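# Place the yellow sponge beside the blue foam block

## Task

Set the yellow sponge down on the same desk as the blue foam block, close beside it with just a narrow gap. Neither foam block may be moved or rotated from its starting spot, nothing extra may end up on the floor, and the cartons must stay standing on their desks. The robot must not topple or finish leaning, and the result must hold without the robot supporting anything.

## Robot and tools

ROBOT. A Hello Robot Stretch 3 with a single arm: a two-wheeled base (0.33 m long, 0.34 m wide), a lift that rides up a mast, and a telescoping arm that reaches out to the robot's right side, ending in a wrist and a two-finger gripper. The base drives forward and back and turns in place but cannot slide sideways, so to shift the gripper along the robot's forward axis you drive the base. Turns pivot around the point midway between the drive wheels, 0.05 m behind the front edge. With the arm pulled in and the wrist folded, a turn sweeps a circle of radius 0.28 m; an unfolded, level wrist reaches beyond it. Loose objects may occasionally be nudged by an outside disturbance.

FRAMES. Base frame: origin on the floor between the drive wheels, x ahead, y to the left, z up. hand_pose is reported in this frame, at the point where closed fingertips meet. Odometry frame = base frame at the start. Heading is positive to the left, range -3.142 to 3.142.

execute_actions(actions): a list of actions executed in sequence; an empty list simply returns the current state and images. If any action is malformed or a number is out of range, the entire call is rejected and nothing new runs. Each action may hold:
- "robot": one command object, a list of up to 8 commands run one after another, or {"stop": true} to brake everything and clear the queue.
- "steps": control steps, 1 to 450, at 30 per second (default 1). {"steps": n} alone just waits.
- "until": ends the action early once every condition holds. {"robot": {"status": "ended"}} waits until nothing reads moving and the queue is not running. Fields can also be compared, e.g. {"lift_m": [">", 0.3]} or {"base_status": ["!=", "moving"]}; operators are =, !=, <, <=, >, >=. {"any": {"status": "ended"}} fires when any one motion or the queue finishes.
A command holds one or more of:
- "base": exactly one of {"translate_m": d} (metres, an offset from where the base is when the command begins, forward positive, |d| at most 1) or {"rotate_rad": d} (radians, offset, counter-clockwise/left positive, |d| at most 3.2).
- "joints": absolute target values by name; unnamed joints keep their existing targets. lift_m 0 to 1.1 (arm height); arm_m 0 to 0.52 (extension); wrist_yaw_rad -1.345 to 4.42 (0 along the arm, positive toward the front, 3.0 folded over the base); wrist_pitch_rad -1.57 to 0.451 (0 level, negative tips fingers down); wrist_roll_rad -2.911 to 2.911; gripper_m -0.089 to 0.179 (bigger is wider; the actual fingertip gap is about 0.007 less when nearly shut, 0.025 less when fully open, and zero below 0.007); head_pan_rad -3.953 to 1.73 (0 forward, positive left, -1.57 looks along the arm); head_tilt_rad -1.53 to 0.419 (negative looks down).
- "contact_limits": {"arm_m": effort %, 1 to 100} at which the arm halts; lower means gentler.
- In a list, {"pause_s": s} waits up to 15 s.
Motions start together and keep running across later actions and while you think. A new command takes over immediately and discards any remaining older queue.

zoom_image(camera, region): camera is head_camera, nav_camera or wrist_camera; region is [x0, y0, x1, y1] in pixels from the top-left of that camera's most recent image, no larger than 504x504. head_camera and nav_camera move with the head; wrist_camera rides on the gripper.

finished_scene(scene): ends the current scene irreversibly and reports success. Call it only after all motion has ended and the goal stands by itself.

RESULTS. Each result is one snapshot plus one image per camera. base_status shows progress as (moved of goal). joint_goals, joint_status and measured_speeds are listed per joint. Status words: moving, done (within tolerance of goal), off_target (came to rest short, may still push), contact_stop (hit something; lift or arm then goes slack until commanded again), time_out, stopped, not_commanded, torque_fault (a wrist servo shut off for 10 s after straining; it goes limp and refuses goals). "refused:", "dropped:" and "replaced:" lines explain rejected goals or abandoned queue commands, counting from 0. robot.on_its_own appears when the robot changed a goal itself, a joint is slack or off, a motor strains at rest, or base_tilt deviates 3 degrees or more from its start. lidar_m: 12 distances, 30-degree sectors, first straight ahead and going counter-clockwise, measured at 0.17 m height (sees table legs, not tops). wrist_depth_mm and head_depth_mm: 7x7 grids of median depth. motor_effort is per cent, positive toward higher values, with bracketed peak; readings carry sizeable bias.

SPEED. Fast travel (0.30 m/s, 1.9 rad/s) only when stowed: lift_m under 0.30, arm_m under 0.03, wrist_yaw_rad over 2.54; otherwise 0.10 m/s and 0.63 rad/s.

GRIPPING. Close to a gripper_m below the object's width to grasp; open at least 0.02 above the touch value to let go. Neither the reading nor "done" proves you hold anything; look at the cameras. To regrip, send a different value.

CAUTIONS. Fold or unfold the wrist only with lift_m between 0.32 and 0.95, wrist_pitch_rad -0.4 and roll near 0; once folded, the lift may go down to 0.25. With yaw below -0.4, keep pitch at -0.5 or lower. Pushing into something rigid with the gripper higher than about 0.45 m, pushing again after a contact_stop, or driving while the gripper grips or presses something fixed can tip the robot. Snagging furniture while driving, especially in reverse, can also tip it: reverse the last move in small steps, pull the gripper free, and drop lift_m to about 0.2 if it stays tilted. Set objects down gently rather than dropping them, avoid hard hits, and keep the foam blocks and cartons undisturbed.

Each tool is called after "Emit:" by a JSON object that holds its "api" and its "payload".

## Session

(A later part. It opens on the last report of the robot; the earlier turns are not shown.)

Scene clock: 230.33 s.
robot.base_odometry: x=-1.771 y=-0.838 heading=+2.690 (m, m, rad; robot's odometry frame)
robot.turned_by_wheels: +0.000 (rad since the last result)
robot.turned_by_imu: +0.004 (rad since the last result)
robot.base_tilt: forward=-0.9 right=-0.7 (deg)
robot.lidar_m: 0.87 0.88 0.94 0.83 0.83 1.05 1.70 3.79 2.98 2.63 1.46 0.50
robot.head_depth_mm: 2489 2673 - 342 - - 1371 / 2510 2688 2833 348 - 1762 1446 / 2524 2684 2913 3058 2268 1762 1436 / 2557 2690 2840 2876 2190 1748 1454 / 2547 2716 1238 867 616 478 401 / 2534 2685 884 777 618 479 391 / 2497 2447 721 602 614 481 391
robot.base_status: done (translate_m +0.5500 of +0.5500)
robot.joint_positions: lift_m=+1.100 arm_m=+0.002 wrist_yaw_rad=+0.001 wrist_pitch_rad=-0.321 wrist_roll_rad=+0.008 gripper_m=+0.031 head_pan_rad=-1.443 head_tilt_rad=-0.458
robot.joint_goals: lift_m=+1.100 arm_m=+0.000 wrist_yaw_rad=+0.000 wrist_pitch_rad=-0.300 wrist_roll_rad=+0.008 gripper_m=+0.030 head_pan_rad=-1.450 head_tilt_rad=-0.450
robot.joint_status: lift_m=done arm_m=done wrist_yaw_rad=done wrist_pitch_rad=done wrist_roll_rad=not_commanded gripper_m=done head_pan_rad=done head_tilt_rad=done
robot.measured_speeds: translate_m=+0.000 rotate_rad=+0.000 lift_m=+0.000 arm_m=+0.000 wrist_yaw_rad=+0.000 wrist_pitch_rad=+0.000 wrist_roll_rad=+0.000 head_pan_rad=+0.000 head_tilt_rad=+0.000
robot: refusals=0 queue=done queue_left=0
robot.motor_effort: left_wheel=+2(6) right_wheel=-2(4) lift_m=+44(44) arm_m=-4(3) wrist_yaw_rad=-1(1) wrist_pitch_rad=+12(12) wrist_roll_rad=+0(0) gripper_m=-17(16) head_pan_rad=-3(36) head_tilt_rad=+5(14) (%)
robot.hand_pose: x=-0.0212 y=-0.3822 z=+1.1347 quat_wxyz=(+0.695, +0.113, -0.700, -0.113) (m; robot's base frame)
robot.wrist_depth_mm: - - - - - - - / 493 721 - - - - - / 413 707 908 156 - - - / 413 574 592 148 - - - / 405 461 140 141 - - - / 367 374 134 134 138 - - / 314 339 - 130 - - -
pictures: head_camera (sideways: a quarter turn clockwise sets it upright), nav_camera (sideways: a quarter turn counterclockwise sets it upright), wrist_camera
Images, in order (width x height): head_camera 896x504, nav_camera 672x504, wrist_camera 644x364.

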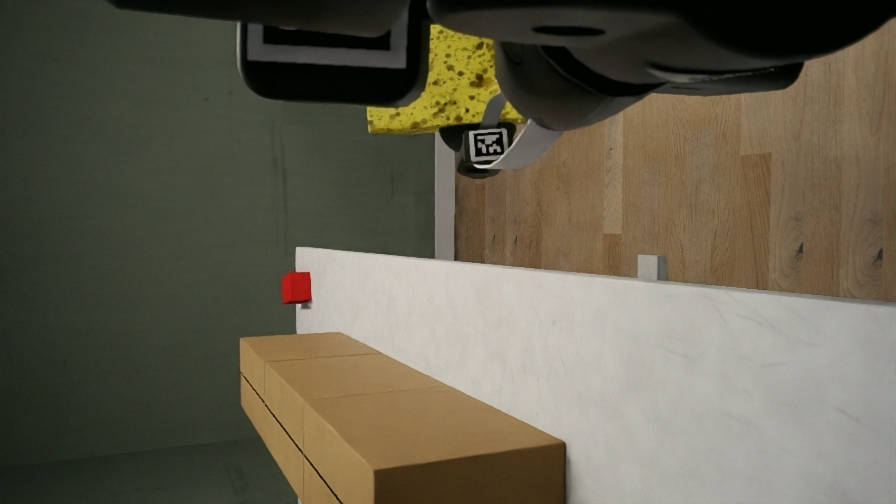

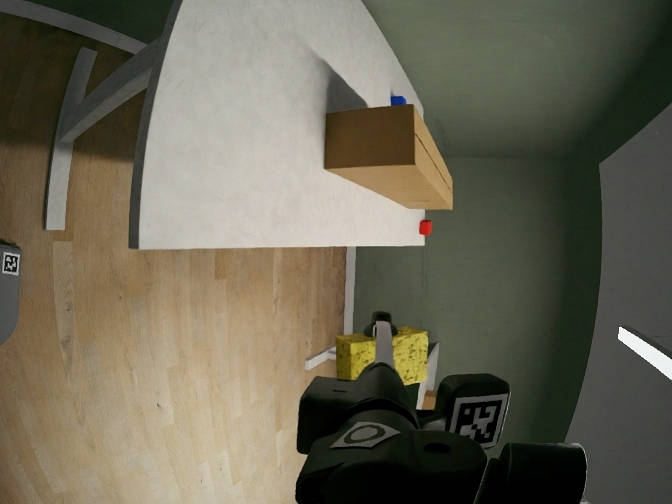

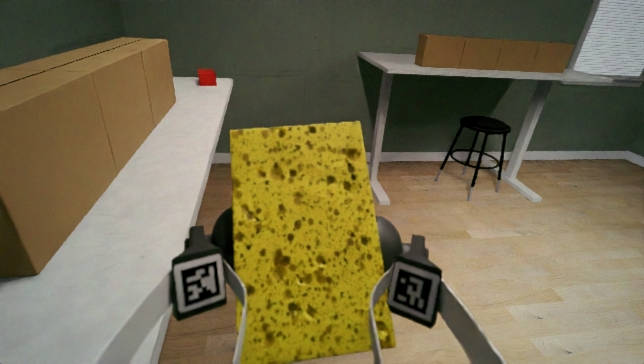

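Emit:
{"api": "execute_actions", "payload": {"actions": [{"robot":{"base":{"translate_m":0.4},"joints":{"head_pan_rad":-1.57,"head_tilt_rad":-0.6}},"steps":450,"until":{"robot":{"status":"ended"}}}]}}

Scene clock: 236.37 s.
robot.base_odometry: x=-2.131 y=-0.664 heading=+2.690 (m, m, rad; robot's odometry frame)
robot.turned_by_wheels: +0.000 (rad since the last result)
robot.turned_by_imu: +0.003 (rad since the last result)
robot.base_tilt: forward=-0.8 right=-0.8 (deg)
robot.lidar_m: 0.47 0.48 0.59 0.91 0.92 1.12 2.09 4.14 2.73 0.24 0.24 0.52
robot.head_depth_mm: - - - - - - 340 / - - - - - - 349 / 2474 - 346 - 499 414 349 / 2496 947 874 632 509 415 350 / 2452 2602 931 661 509 415 350 / 2463 2557 942 665 512 418 351 / 2241 1811 945 665 513 418 353
robot.base_status: done (translate_m +0.4000 of +0.4000)
robot.joint_positions: lift_m=+1.100 arm_m=+0.002 wrist_yaw_rad=+0.001 wrist_pitch_rad=-0.321 wrist_roll_rad=+0.008 gripper_m=+0.031 head_pan_rad=-1.563 head_tilt_rad=-0.592
robot.joint_goals: lift_m=+1.100 arm_m=+0.000 wrist_yaw_rad=+0.000 wrist_pitch_rad=-0.300 wrist_roll_rad=+0.008 gripper_m=+0.030 head_pan_rad=-1.570 head_tilt_rad=-0.600
robot.joint_status: lift_m=done arm_m=done wrist_yaw_rad=done wrist_pitch_rad=done wrist_roll_rad=not_commanded gripper_m=done head_pan_rad=done head_tilt_rad=done
robot.measured_speeds: translate_m=+0.000 rotate_rad=+0.000 lift_m=+0.000 arm_m=+0.000 wrist_yaw_rad=+0.000 wrist_pitch_rad=+0.000 wrist_roll_rad=+0.000 head_pan_rad=+0.000 head_tilt_rad=+0.000
robot: refusals=0 queue=done queue_left=0
robot.motor_effort: left_wheel=+2(6) right_wheel=-1(4) lift_m=+44(44) arm_m=-4(4) wrist_yaw_rad=-2(1) wrist_pitch_rad=+12(12) wrist_roll_rad=+0(0) gripper_m=-16(16) head_pan_rad=-4(16) head_tilt_rad=-5(25) (%)
robot.hand_pose: x=-0.0212 y=-0.3822 z=+1.1347 quat_wxyz=(+0.695, +0.113, -0.700, -0.113) (m; robot's base frame)
robot.wrist_depth_mm: 854 - - - - - - / 864 - - 669 - - - / 779 759 784 156 - - - / 568 581 543 148 621 - - / 447 455 140 141 504 - - / 367 375 133 135 138 - - / 314 318 310 130 329 346 -
pictures: head_camera (sideways: a quarter turn clockwise sets it upright), nav_camera (sideways: a quarter turn counterclockwise sets it upright), wrist_camera
Images, in order (width x height): head_camera 896x504, nav_camera 672x504, wrist_camera 644x364.

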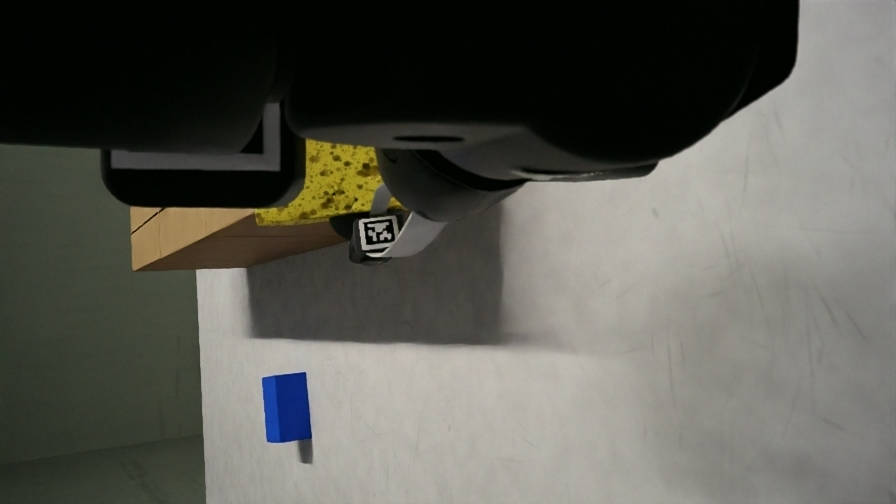

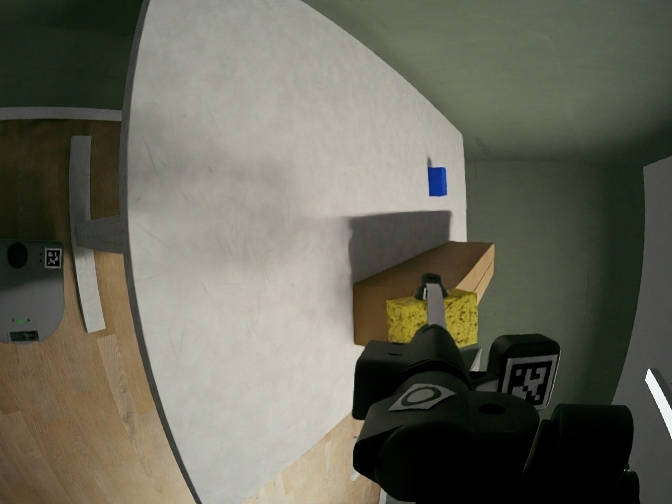

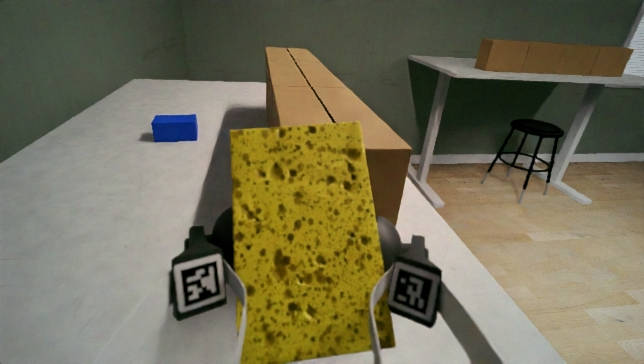

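Emit:
{"api": "execute_actions", "payload": {"actions": [{"robot":[{"base":{"translate_m":0.2}},{"joints":{"arm_m":0.4,"wrist_pitch_rad":-0.9,"head_tilt_rad":-0.5}}],"steps":450,"until":{"robot":{"status":"ended"}}}]}}

Scene clock: 244.77 s.
robot.base_odometry: x=-2.311 y=-0.576 heading=+2.690 (m, m, rad; robot's odometry frame)
robot.turned_by_wheels: +0.000 (rad since the last result)
robot.turned_by_imu: +0.003 (rad since the last result)
robot.base_tilt: forward=-0.9 right=-0.7 (deg)
robot.lidar_m: 0.28 0.28 0.35 0.71 0.95 1.14 2.28 4.31 0.25 1.46 0.47 0.30
robot.head_depth_mm: 2463 2602 720 694 566 448 371 / 2401 - 913 730 568 449 372 / 2452 2625 1029 667 568 450 373 / 2455 2625 1206 771 571 451 373 / 2430 2605 1210 775 571 452 374 / 2368 2273 1220 780 573 454 376 / 1301 1224 1116 784 574 455 376
robot.base_status: done (translate_m +0.2000 of +0.2000)
robot.joint_positions: lift_m=+1.100 arm_m=+0.400 wrist_yaw_rad=+0.001 wrist_pitch_rad=-0.908 wrist_roll_rad=+0.008 gripper_m=+0.031 head_pan_rad=-1.563 head_tilt_rad=-0.507
robot.joint_goals: lift_m=+1.100 arm_m=+0.400 wrist_yaw_rad=+0.000 wrist_pitch_rad=-0.900 wrist_roll_rad=+0.008 gripper_m=+0.030 head_pan_rad=-1.570 head_tilt_rad=-0.500
robot.joint_status: lift_m=done arm_m=done wrist_yaw_rad=done wrist_pitch_rad=done wrist_roll_rad=not_commanded gripper_m=done head_pan_rad=done head_tilt_rad=done
robot.measured_speeds: translate_m=+0.000 rotate_rad=+0.000 lift_m=+0.000 arm_m=+0.000 wrist_yaw_rad=+0.000 wrist_pitch_rad=+0.000 wrist_roll_rad=+0.000 head_pan_rad=+0.000 head_tilt_rad=+0.000
robot: refusals=0 queue=done queue_left=0
robot.motor_effort: left_wheel=+2(5) right_wheel=-2(4) lift_m=+44(44) arm_m=+3(3) wrist_yaw_rad=+0(0) wrist_pitch_rad=+4(12) wrist_roll_rad=+0(0) gripper_m=-16(16) head_pan_rad=-3(4) head_tilt_rad=+5(21) (%)
robot.hand_pose: x=-0.0215 y=-0.6833 z=+1.0217 quat_wxyz=(+0.633, +0.309, -0.638, -0.311) (m; robot's base frame)
robot.wrist_depth_mm: 325 334 342 353 346 220 159 / 294 302 310 317 317 224 161 / 270 275 278 156 293 230 163 / 249 252 249 148 270 235 166 / 230 234 140 141 248 240 169 / 214 218 134 135 138 228 171 / 200 204 202 130 211 216 174
pictures: head_camera (sideways: a quarter turn clockwise sets it upright), nav_camera (sideways: a quarter turn counterclockwise sets it upright), wrist_camera
Images, in order (width x height): head_camera 896x504, nav_camera 672x504, wrist_camera 644x364.

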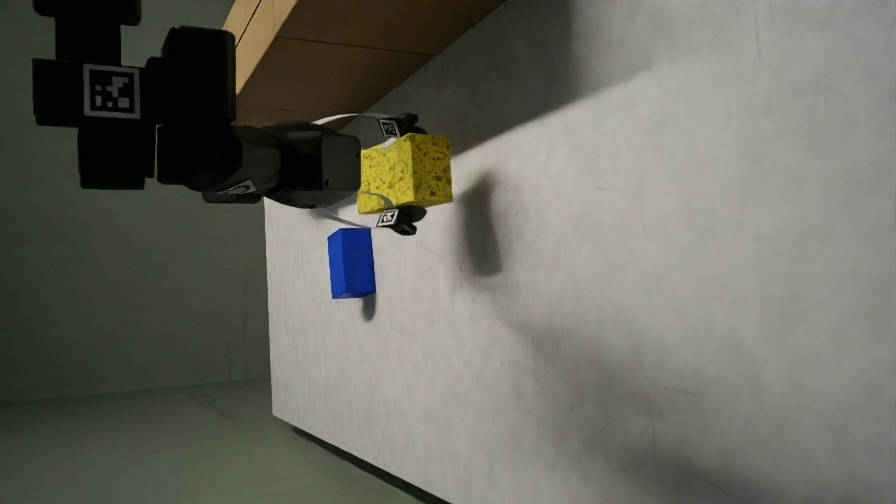

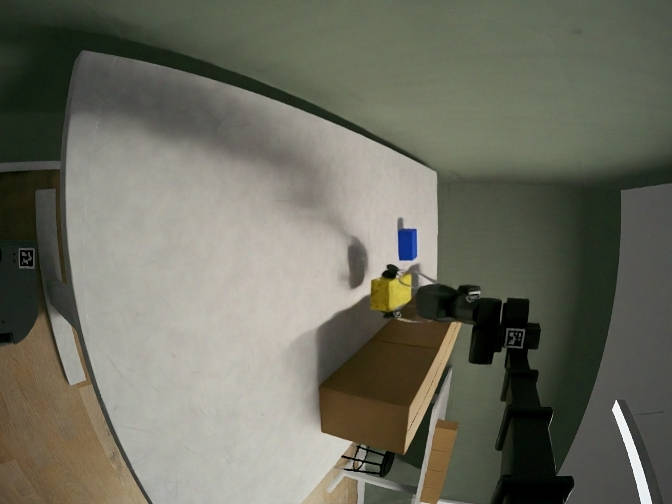

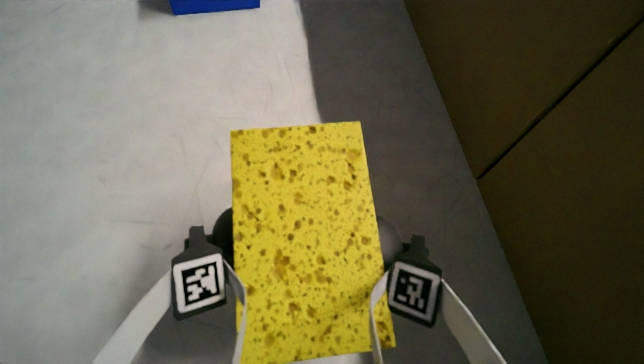

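Emit:
{"api": "execute_actions", "payload": {"actions": [{"robot":[{"base":{"translate_m":0.09}},{"joints":{"arm_m":0.52,"wrist_pitch_rad":-0.7}},{"joints":{"lift_m":1.04}}],"steps":450,"until":{"robot":{"status":"ended"}}}]}}

Scene clock: 250.60 s.
robot.base_odometry: x=-2.392 y=-0.537 heading=+2.690 (m, m, rad; robot's odometry frame)
robot.turned_by_wheels: +0.000 (rad since the last result)
robot.turned_by_imu: +0.001 (rad since the last result)
robot.base_tilt: forward=-0.9 right=-0.7 (deg)
robot.lidar_m: 0.19 0.19 0.24 0.48 0.96 1.19 2.38 0.34 0.29 1.46 0.32 0.21
robot.head_depth_mm: 2508 - 949 763 566 448 371 / 2485 - 1099 766 566 450 372 / 2471 2596 845 771 568 449 373 / 2439 2608 1207 774 570 451 373 / 2450 2598 1206 776 571 454 374 / 1662 1543 1218 779 574 453 375 / 873 840 807 773 650 454 376
robot.base_status: done (translate_m +0.0900 of +0.0900)
robot.joint_positions: lift_m=+1.040 arm_m=+0.520 wrist_yaw_rad=+0.001 wrist_pitch_rad=-0.716 wrist_roll_rad=+0.008 gripper_m=+0.031 head_pan_rad=-1.563 head_tilt_rad=-0.507
robot.joint_goals: lift_m=+1.040 arm_m=+0.520 wrist_yaw_rad=+0.000 wrist_pitch_rad=-0.700 wrist_roll_rad=+0.008 gripper_m=+0.030 head_pan_rad=-1.570 head_tilt_rad=-0.500
robot.joint_status: lift_m=done arm_m=done wrist_yaw_rad=done wrist_pitch_rad=done wrist_roll_rad=not_commanded gripper_m=done head_pan_rad=done head_tilt_rad=done
robot.measured_speeds: translate_m=+0.000 rotate_rad=+0.000 lift_m=+0.000 arm_m=+0.000 wrist_yaw_rad=+0.000 wrist_pitch_rad=+0.000 wrist_roll_rad=+0.000 head_pan_rad=+0.000 head_tilt_rad=+0.000
robot: refusals=0 queue=done queue_left=0
robot.motor_effort: left_wheel=+2(5) right_wheel=-2(1) lift_m=+32(45) arm_m=+2(3) wrist_yaw_rad=-1(0) wrist_pitch_rad=+9(9) wrist_roll_rad=+1(0) gripper_m=-16(16) head_pan_rad=-4(3) head_tilt_rad=+5(6) (%)
robot.hand_pose: x=-0.0215 y=-0.8421 z=+0.9926 quat_wxyz=(+0.660, +0.247, -0.665, -0.249) (m; robot's base frame)
robot.wrist_depth_mm: 355 373 384 400 411 310 225 / 305 310 262 259 343 317 227 / 261 267 258 156 289 289 230 / 229 234 226 148 252 258 233 / 204 208 140 141 224 227 224 / 185 188 134 135 138 204 208 / 168 171 168 130 178 185 186
pictures: head_camera (sideways: a quarter turn clockwise sets it upright), nav_camera (sideways: a quarter turn counterclockwise sets it upright), wrist_camera
Images, in order (width x height): head_camera 896x504, nav_camera 672x504, wrist_camera 644x364.

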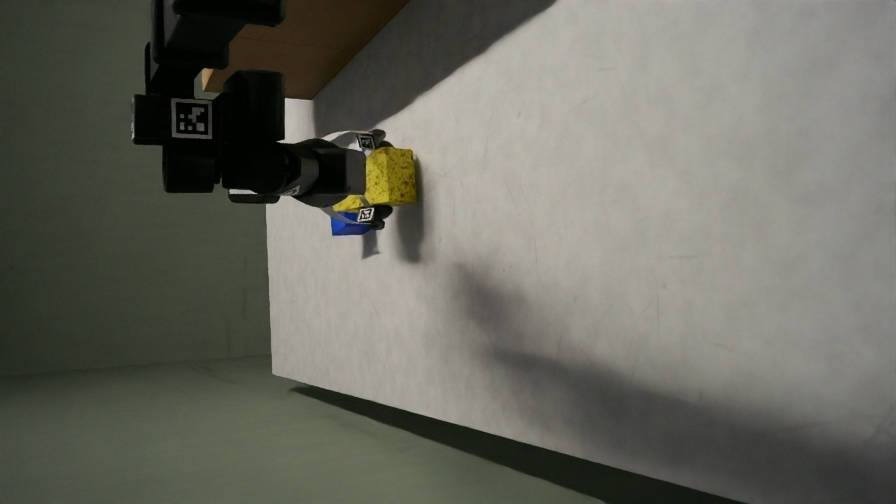

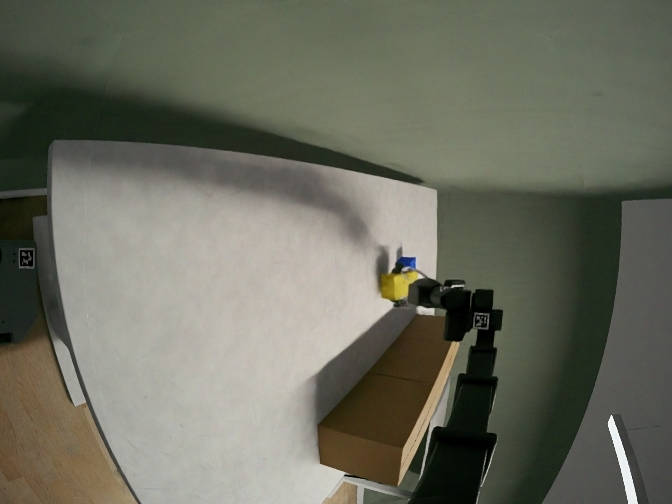

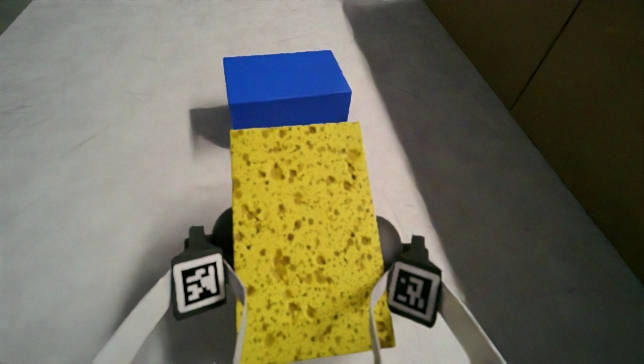

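Emit:
{"api": "execute_actions", "payload": {"actions": [{"robot":{"joints":{"lift_m":1.005}},"steps":450,"until":{"robot":{"status":"ended"}}}]}}

Scene clock: 251.77 s.
robot.base_odometry: x=-2.392 y=-0.537 heading=+2.690 (m, m, rad; robot's odometry frame)
robot.turned_by_wheels: +0.000 (rad since the last result)
robot.turned_by_imu: +0.000 (rad since the last result)
robot.base_tilt: forward=-0.9 right=-0.8 (deg)
robot.lidar_m: 0.19 0.19 0.24 0.48 0.96 1.20 2.38 0.34 0.29 1.46 0.32 0.21
robot.head_depth_mm: 2491 2635 961 764 565 448 372 / 2456 2586 1029 768 565 449 373 / 2452 2604 - 772 569 451 373 / 2500 2585 1203 773 570 452 374 / 2435 2565 1212 776 572 453 374 / 1661 1533 1216 780 574 453 375 / 873 839 808 778 648 453 376
robot.base_status: done (translate_m +0.0900 of +0.0900)
robot.joint_positions: lift_m=+1.009 arm_m=+0.520 wrist_yaw_rad=+0.000 wrist_pitch_rad=-0.652 wrist_roll_rad=+0.005 gripper_m=+0.031 head_pan_rad=-1.563 head_tilt_rad=-0.507
robot.joint_goals: lift_m=+1.009 arm_m=+0.520 wrist_yaw_rad=+0.000 wrist_pitch_rad=-0.700 wrist_roll_rad=+0.005 gripper_m=+0.030 head_pan_rad=-1.570 head_tilt_rad=-0.500
robot.joint_status: lift_m=contact_stop arm_m=done wrist_yaw_rad=done wrist_pitch_rad=done wrist_roll_rad=not_commanded gripper_m=done head_pan_rad=done head_tilt_rad=done
robot.measured_speeds: translate_m=+0.000 rotate_rad=+0.000 lift_m=+0.000 arm_m=+0.000 wrist_yaw_rad=+0.000 wrist_pitch_rad=+0.072 wrist_roll_rad=+0.000 head_pan_rad=+0.000 head_tilt_rad=+0.000
robot: refusals=0 queue=dropped queue_left=0
robot.on_its_own: lift_m is slack since a contact_stop, until your next command for it (your +1.005 is given up); wrist_pitch_rad is at rest, and its effort (-27) is outside its rest range (-20 to +32)
robot.motor_effort: left_wheel=+1(2) right_wheel=+0(2) lift_m=+35(37) arm_m=+2(3) wrist_yaw_rad=+1(0) wrist_pitch_rad=-27(28) wrist_roll_rad=+3(3) gripper_m=-17(16) head_pan_rad=-3(3) head_tilt_rad=+5(5) (%)
robot.hand_pose: x=-0.0216 y=-0.8537 z=+0.9734 quat_wxyz=(+0.668, +0.226, -0.671, -0.227) (m; robot's base frame)
robot.wrist_depth_mm: 362 381 396 417 422 309 223 / 297 303 251 245 339 314 225 / 248 253 242 242 279 284 228 / 213 218 216 162 237 243 230 / 188 190 144 143 207 210 213 / 167 170 129 129 134 185 189 / 151 154 149 120 159 167 168
pictures: head_camera (sideways: a quarter turn clockwise sets it upright), nav_camera (sideways: a quarter turn counterclockwise sets it upright), wrist_camera
Images, in order (width x height): head_camera 896x504, nav_camera 672x504, wrist_camera 644x364.

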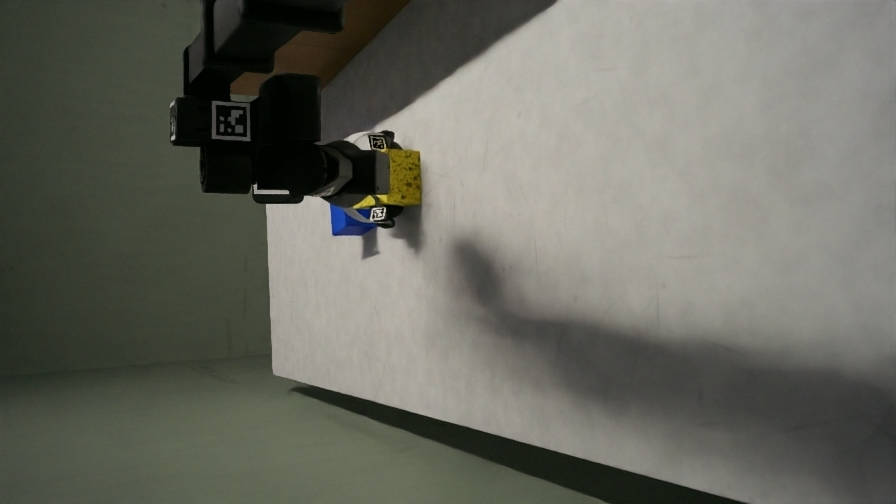

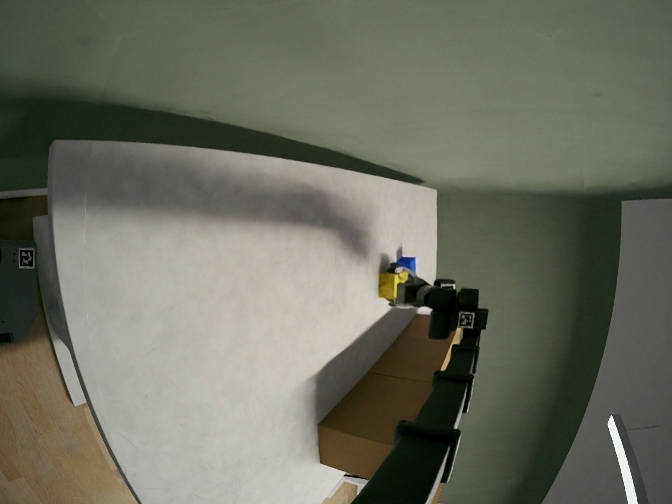

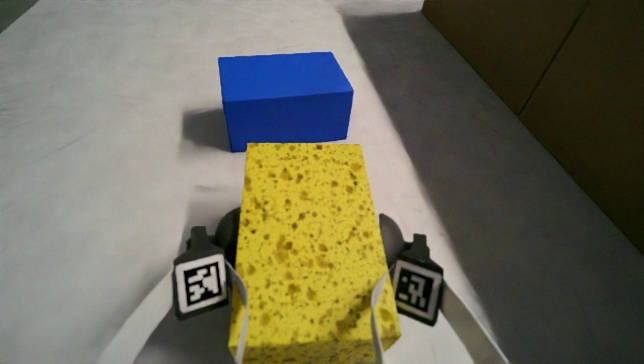

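Emit:
{"api": "execute_actions", "payload": {"actions": [{"robot":[{"joints":{"lift_m":1.03,"wrist_pitch_rad":-0.45}},{"joints":{"lift_m":0.975}}],"steps":450,"until":{"robot":{"status":"ended"}}}]}}

Scene clock: 254.53 s.
robot.base_odometry: x=-2.392 y=-0.537 heading=+2.690 (m, m, rad; robot's odometry frame)
robot.turned_by_wheels: +0.000 (rad since the last result)
robot.turned_by_imu: +0.001 (rad since the last result)
robot.base_tilt: forward=-0.9 right=-0.7 (deg)
robot.lidar_m: 0.19 0.19 0.24 0.48 0.97 1.20 2.38 0.34 0.29 1.46 0.32 0.21
robot.head_depth_mm: 2476 2633 - 762 566 449 372 / 2468 2622 - 769 569 449 372 / 2451 2644 - 769 569 450 373 / 2435 2633 1201 774 570 452 374 / 2452 2629 1205 778 572 453 374 / 1655 1546 1213 782 573 455 375 / 878 841 806 775 649 455 376
robot.base_status: done (translate_m +0.0900 of +0.0900)
robot.joint_positions: lift_m=+0.975 arm_m=+0.520 wrist_yaw_rad=-0.001 wrist_pitch_rad=-0.436 wrist_roll_rad=+0.005 gripper_m=+0.031 head_pan_rad=-1.563 head_tilt_rad=-0.507
robot.joint_goals: lift_m=+0.975 arm_m=+0.520 wrist_yaw_rad=+0.000 wrist_pitch_rad=-0.450 wrist_roll_rad=+0.005 gripper_m=+0.030 head_pan_rad=-1.570 head_tilt_rad=-0.500
robot.joint_status: lift_m=done arm_m=done wrist_yaw_rad=done wrist_pitch_rad=done wrist_roll_rad=not_commanded gripper_m=done head_pan_rad=done head_tilt_rad=done
robot.measured_speeds: translate_m=+0.000 rotate_rad=+0.000 lift_m=+0.000 arm_m=+0.000 wrist_yaw_rad=+0.000 wrist_pitch_rad=+0.000 wrist_roll_rad=+0.000 head_pan_rad=+0.000 head_tilt_rad=+0.000
robot: refusals=0 queue=done queue_left=0
robot.motor_effort: left_wheel=+1(1) right_wheel=-1(1) lift_m=+25(47) arm_m=+2(2) wrist_yaw_rad=+1(2) wrist_pitch_rad=-7(25) wrist_roll_rad=+2(3) gripper_m=-16(16) head_pan_rad=-3(3) head_tilt_rad=+5(5) (%)
robot.hand_pose: x=-0.0217 y=-0.8868 z=+0.9841 quat_wxyz=(+0.689, +0.152, -0.692, -0.154) (m; robot's base frame)
robot.wrist_depth_mm: 510 712 - - 745 304 222 / 438 454 479 510 460 306 223 / 319 328 320 264 373 312 224 / 251 257 219 163 284 281 225 / 206 212 144 144 233 237 223 / 176 181 127 129 134 198 202 / 153 156 131 121 162 170 173
pictures: head_camera (sideways: a quarter turn clockwise sets it upright), nav_camera (sideways: a quarter turn counterclockwise sets it upright), wrist_camera
Images, in order (width x height): head_camera 896x504, nav_camera 672x504, wrist_camera 644x364.

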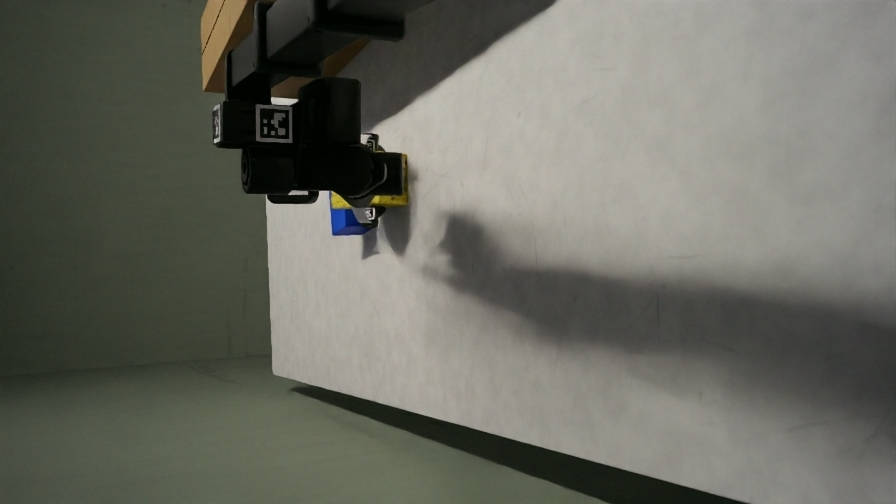

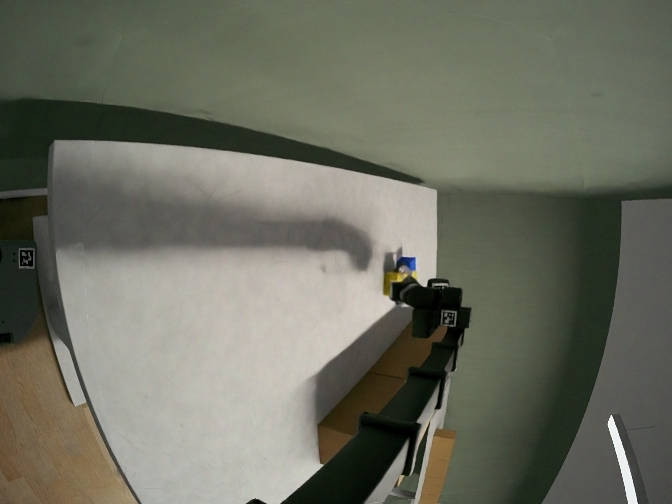

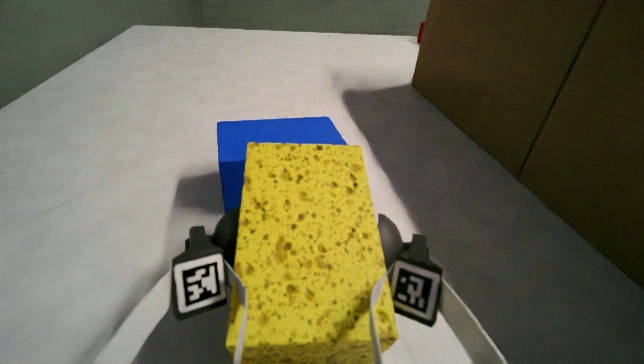

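Emit:
{"api": "execute_actions", "payload": {"actions": [{"robot":[{"joints":{"lift_m":0.967}},{"joints":{"gripper_m":0.11}},{"pause_s":0.5},{"joints":{"lift_m":1.08}},{"joints":{"arm_m":0.38,"wrist_pitch_rad":-0.9}}],"steps":450,"until":{"robot":{"status":"ended"}}}]}}

Scene clock: 261.27 s.
robot.base_odometry: x=-2.392 y=-0.537 heading=+2.690 (m, m, rad; robot's odometry frame)
robot.turned_by_wheels: +0.000 (rad since the last result)
robot.turned_by_imu: +0.001 (rad since the last result)
robot.base_tilt: forward=-0.8 right=-0.8 (deg)
robot.lidar_m: 0.19 0.19 0.24 0.48 0.96 1.20 2.37 0.34 0.29 1.46 0.32 0.21
robot.head_depth_mm: 2459 1878 936 764 565 449 372 / 2423 - 1108 749 567 449 372 / 2450 2632 - 771 567 449 373 / 2437 2629 1201 754 570 451 373 / 2445 2614 1203 776 573 452 374 / 1666 1532 1216 779 573 454 375 / 869 840 803 777 649 455 375
robot.base_status: done (translate_m +0.0900 of +0.0900)
robot.joint_positions: lift_m=+1.080 arm_m=+0.380 wrist_yaw_rad=-0.001 wrist_pitch_rad=-0.907 wrist_roll_rad=+0.005 gripper_m=+0.110 head_pan_rad=-1.563 head_tilt_rad=-0.507
robot.joint_goals: lift_m=+1.080 arm_m=+0.380 wrist_yaw_rad=+0.000 wrist_pitch_rad=-0.900 wrist_roll_rad=+0.005 gripper_m=+0.110 head_pan_rad=-1.570 head_tilt_rad=-0.500
robot.joint_status: lift_m=done arm_m=done wrist_yaw_rad=done wrist_pitch_rad=done wrist_roll_rad=not_commanded gripper_m=done head_pan_rad=done head_tilt_rad=done
robot.measured_speeds: translate_m=+0.000 rotate_rad=+0.000 lift_m=+0.000 arm_m=+0.000 wrist_yaw_rad=+0.000 wrist_pitch_rad=+0.000 wrist_roll_rad=+0.000 head_pan_rad=+0.000 head_tilt_rad=+0.000
robot: refusals=0 queue=done queue_left=0
robot.motor_effort: left_wheel=+2(2) right_wheel=+0(2) lift_m=+44(48) arm_m=-4(2) wrist_yaw_rad=+1(1) wrist_pitch_rad=+4(22) wrist_roll_rad=+2(2) gripper_m=+0(80) head_pan_rad=-3(3) head_tilt_rad=+5(5) (%)
robot.hand_pose: x=-0.0217 y=-0.6642 z=+1.0018 quat_wxyz=(+0.634, +0.309, -0.637, -0.311) (m; robot's base frame)
robot.wrist_depth_mm: 300 305 314 267 332 333 252 / 270 275 284 286 298 304 256 / 246 250 256 262 269 275 257 / 226 230 235 240 246 252 252 / 209 214 217 221 228 231 236 / 195 - 201 205 207 215 217 / 184 184 188 191 194 196 202
pictures: head_camera (sideways: a quarter turn clockwise sets it upright), nav_camera (sideways: a quarter turn counterclockwise sets it upright), wrist_camera
Images, in order (width x height): head_camera 896x504, nav_camera 672x504, wrist_camera 644x364.

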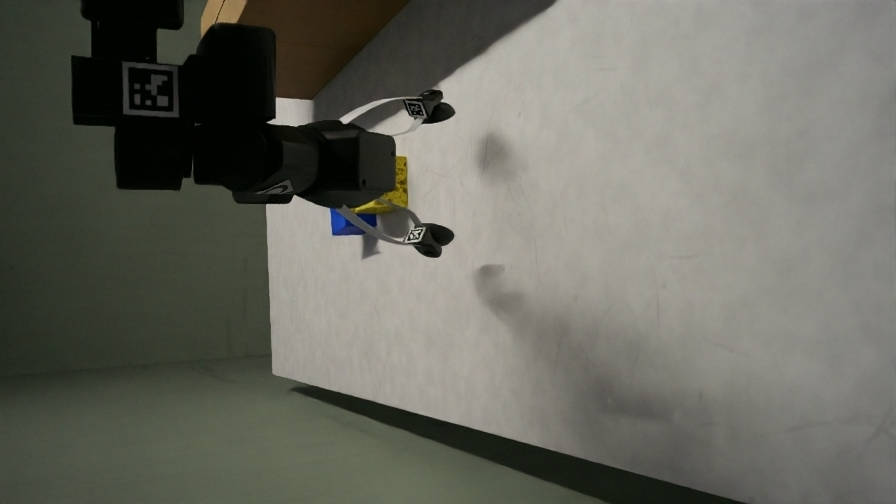

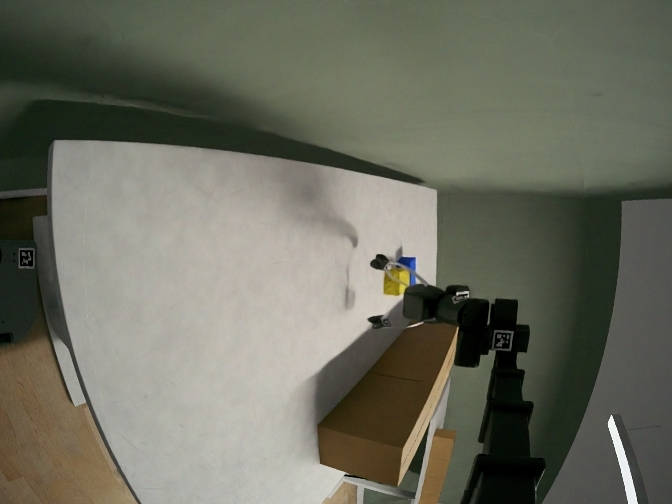

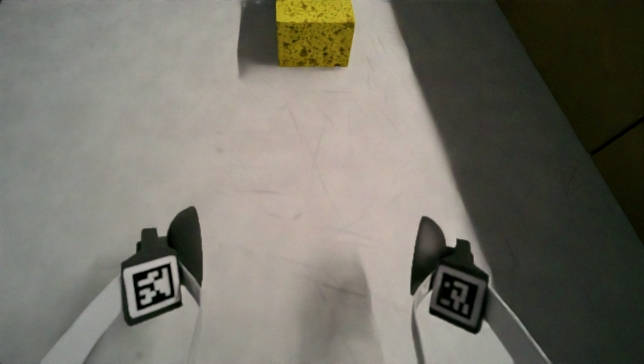

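Check the gap from above.

Emit:
{"api": "execute_actions", "payload": {"actions": [{"robot":{"joints":{"arm_m":0.52,"lift_m":1.1,"wrist_pitch_rad":-1.0}},"steps":450,"until":{"robot":{"status":"ended"}}}]}}

Scene clock: 263.80 s.
robot.base_odometry: x=-2.392 y=-0.537 heading=+2.690 (m, m, rad; robot's odometry frame)
robot.turned_by_wheels: +0.000 (rad since the last result)
robot.turned_by_imu: +0.001 (rad since the last result)
robot.base_tilt: forward=-0.9 right=-0.7 (deg)
robot.lidar_m: 0.19 0.19 0.24 0.48 0.96 1.19 2.37 0.34 0.29 1.46 0.32 0.21
robot.head_depth_mm: 2411 2604 941 761 566 448 371 / 2429 2687 1117 763 568 449 372 / 2429 2648 959 771 570 450 372 / 2427 2690 1201 773 570 452 374 / 2438 2612 1210 775 572 453 374 / 1663 1535 1213 775 573 454 375 / 875 842 807 777 649 454 376
robot.base_status: done (translate_m +0.0900 of +0.0900)
robot.joint_positions: lift_m=+1.100 arm_m=+0.520 wrist_yaw_rad=-0.001 wrist_pitch_rad=-1.005 wrist_roll_rad=+0.005 gripper_m=+0.110 head_pan_rad=-1.563 head_tilt_rad=-0.507
robot.joint_goals: lift_m=+1.100 arm_m=+0.520 wrist_yaw_rad=+0.000 wrist_pitch_rad=-1.000 wrist_roll_rad=+0.005 gripper_m=+0.110 head_pan_rad=-1.570 head_tilt_rad=-0.500
robot.joint_status: lift_m=done arm_m=done wrist_yaw_rad=done wrist_pitch_rad=done wrist_roll_rad=not_commanded gripper_m=done head_pan_rad=done head_tilt_rad=done
robot.measured_speeds: translate_m=+0.000 rotate_rad=+0.000 lift_m=+0.000 arm_m=+0.000 wrist_yaw_rad=+0.000 wrist_pitch_rad=+0.000 wrist_roll_rad=+0.000 head_pan_rad=+0.000 head_tilt_rad=+0.000
robot: refusals=0 queue=done queue_left=0
robot.motor_effort: left_wheel=+1(2) right_wheel=-1(0) lift_m=+44(46) arm_m=+2(3) wrist_yaw_rad=+0(1) wrist_pitch_rad=+3(4) wrist_roll_rad=+3(2) gripper_m=+0(0) head_pan_rad=-3(3) head_tilt_rad=+6(5) (%)
robot.hand_pose: x=-0.0217 y=-0.7815 z=+1.0092 quat_wxyz=(+0.618, +0.340, -0.621, -0.342) (m; robot's base frame)
robot.wrist_depth_mm: 281 286 283 248 308 309 234 / 262 263 269 223 284 290 235 / 244 248 251 206 264 270 240 / 228 232 236 236 246 251 244 / 214 219 223 226 233 236 235 / 203 - 209 213 215 223 223 / 193 194 198 202 204 207 212
pictures: head_camera (sideways: a quarter turn clockwise sets it upright), nav_camera (sideways: a quarter turn counterclockwise sets it upright), wrist_camera
Images, in order (width x height): head_camera 896x504, nav_camera 672x504, wrist_camera 644x364.

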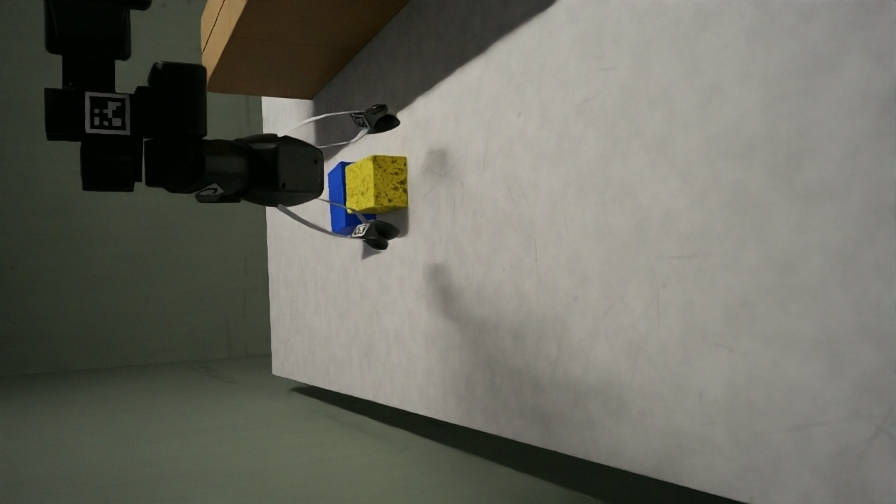

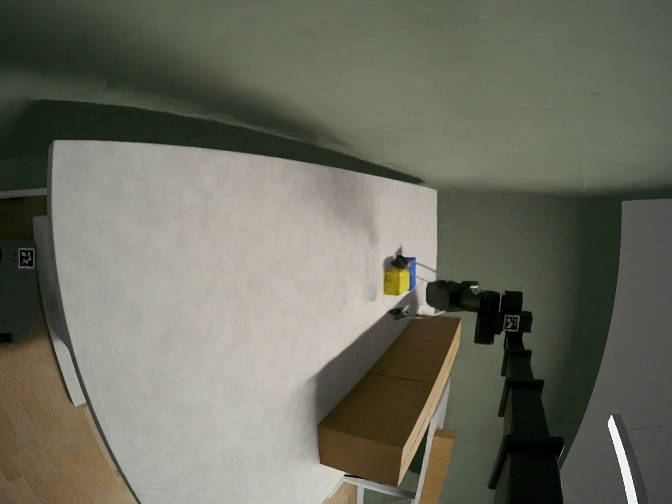

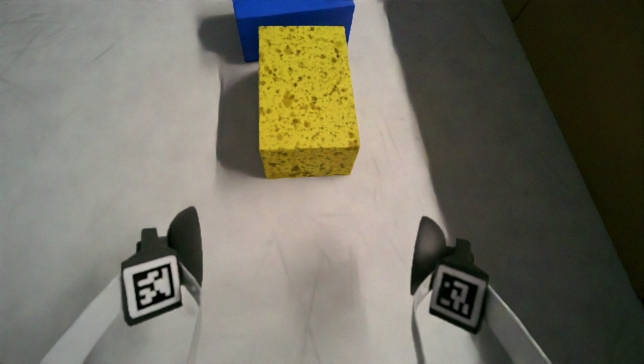

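Emit:
{"api": "finished_scene", "payload": {"scene": 1}}

The scene is finished: the task was done.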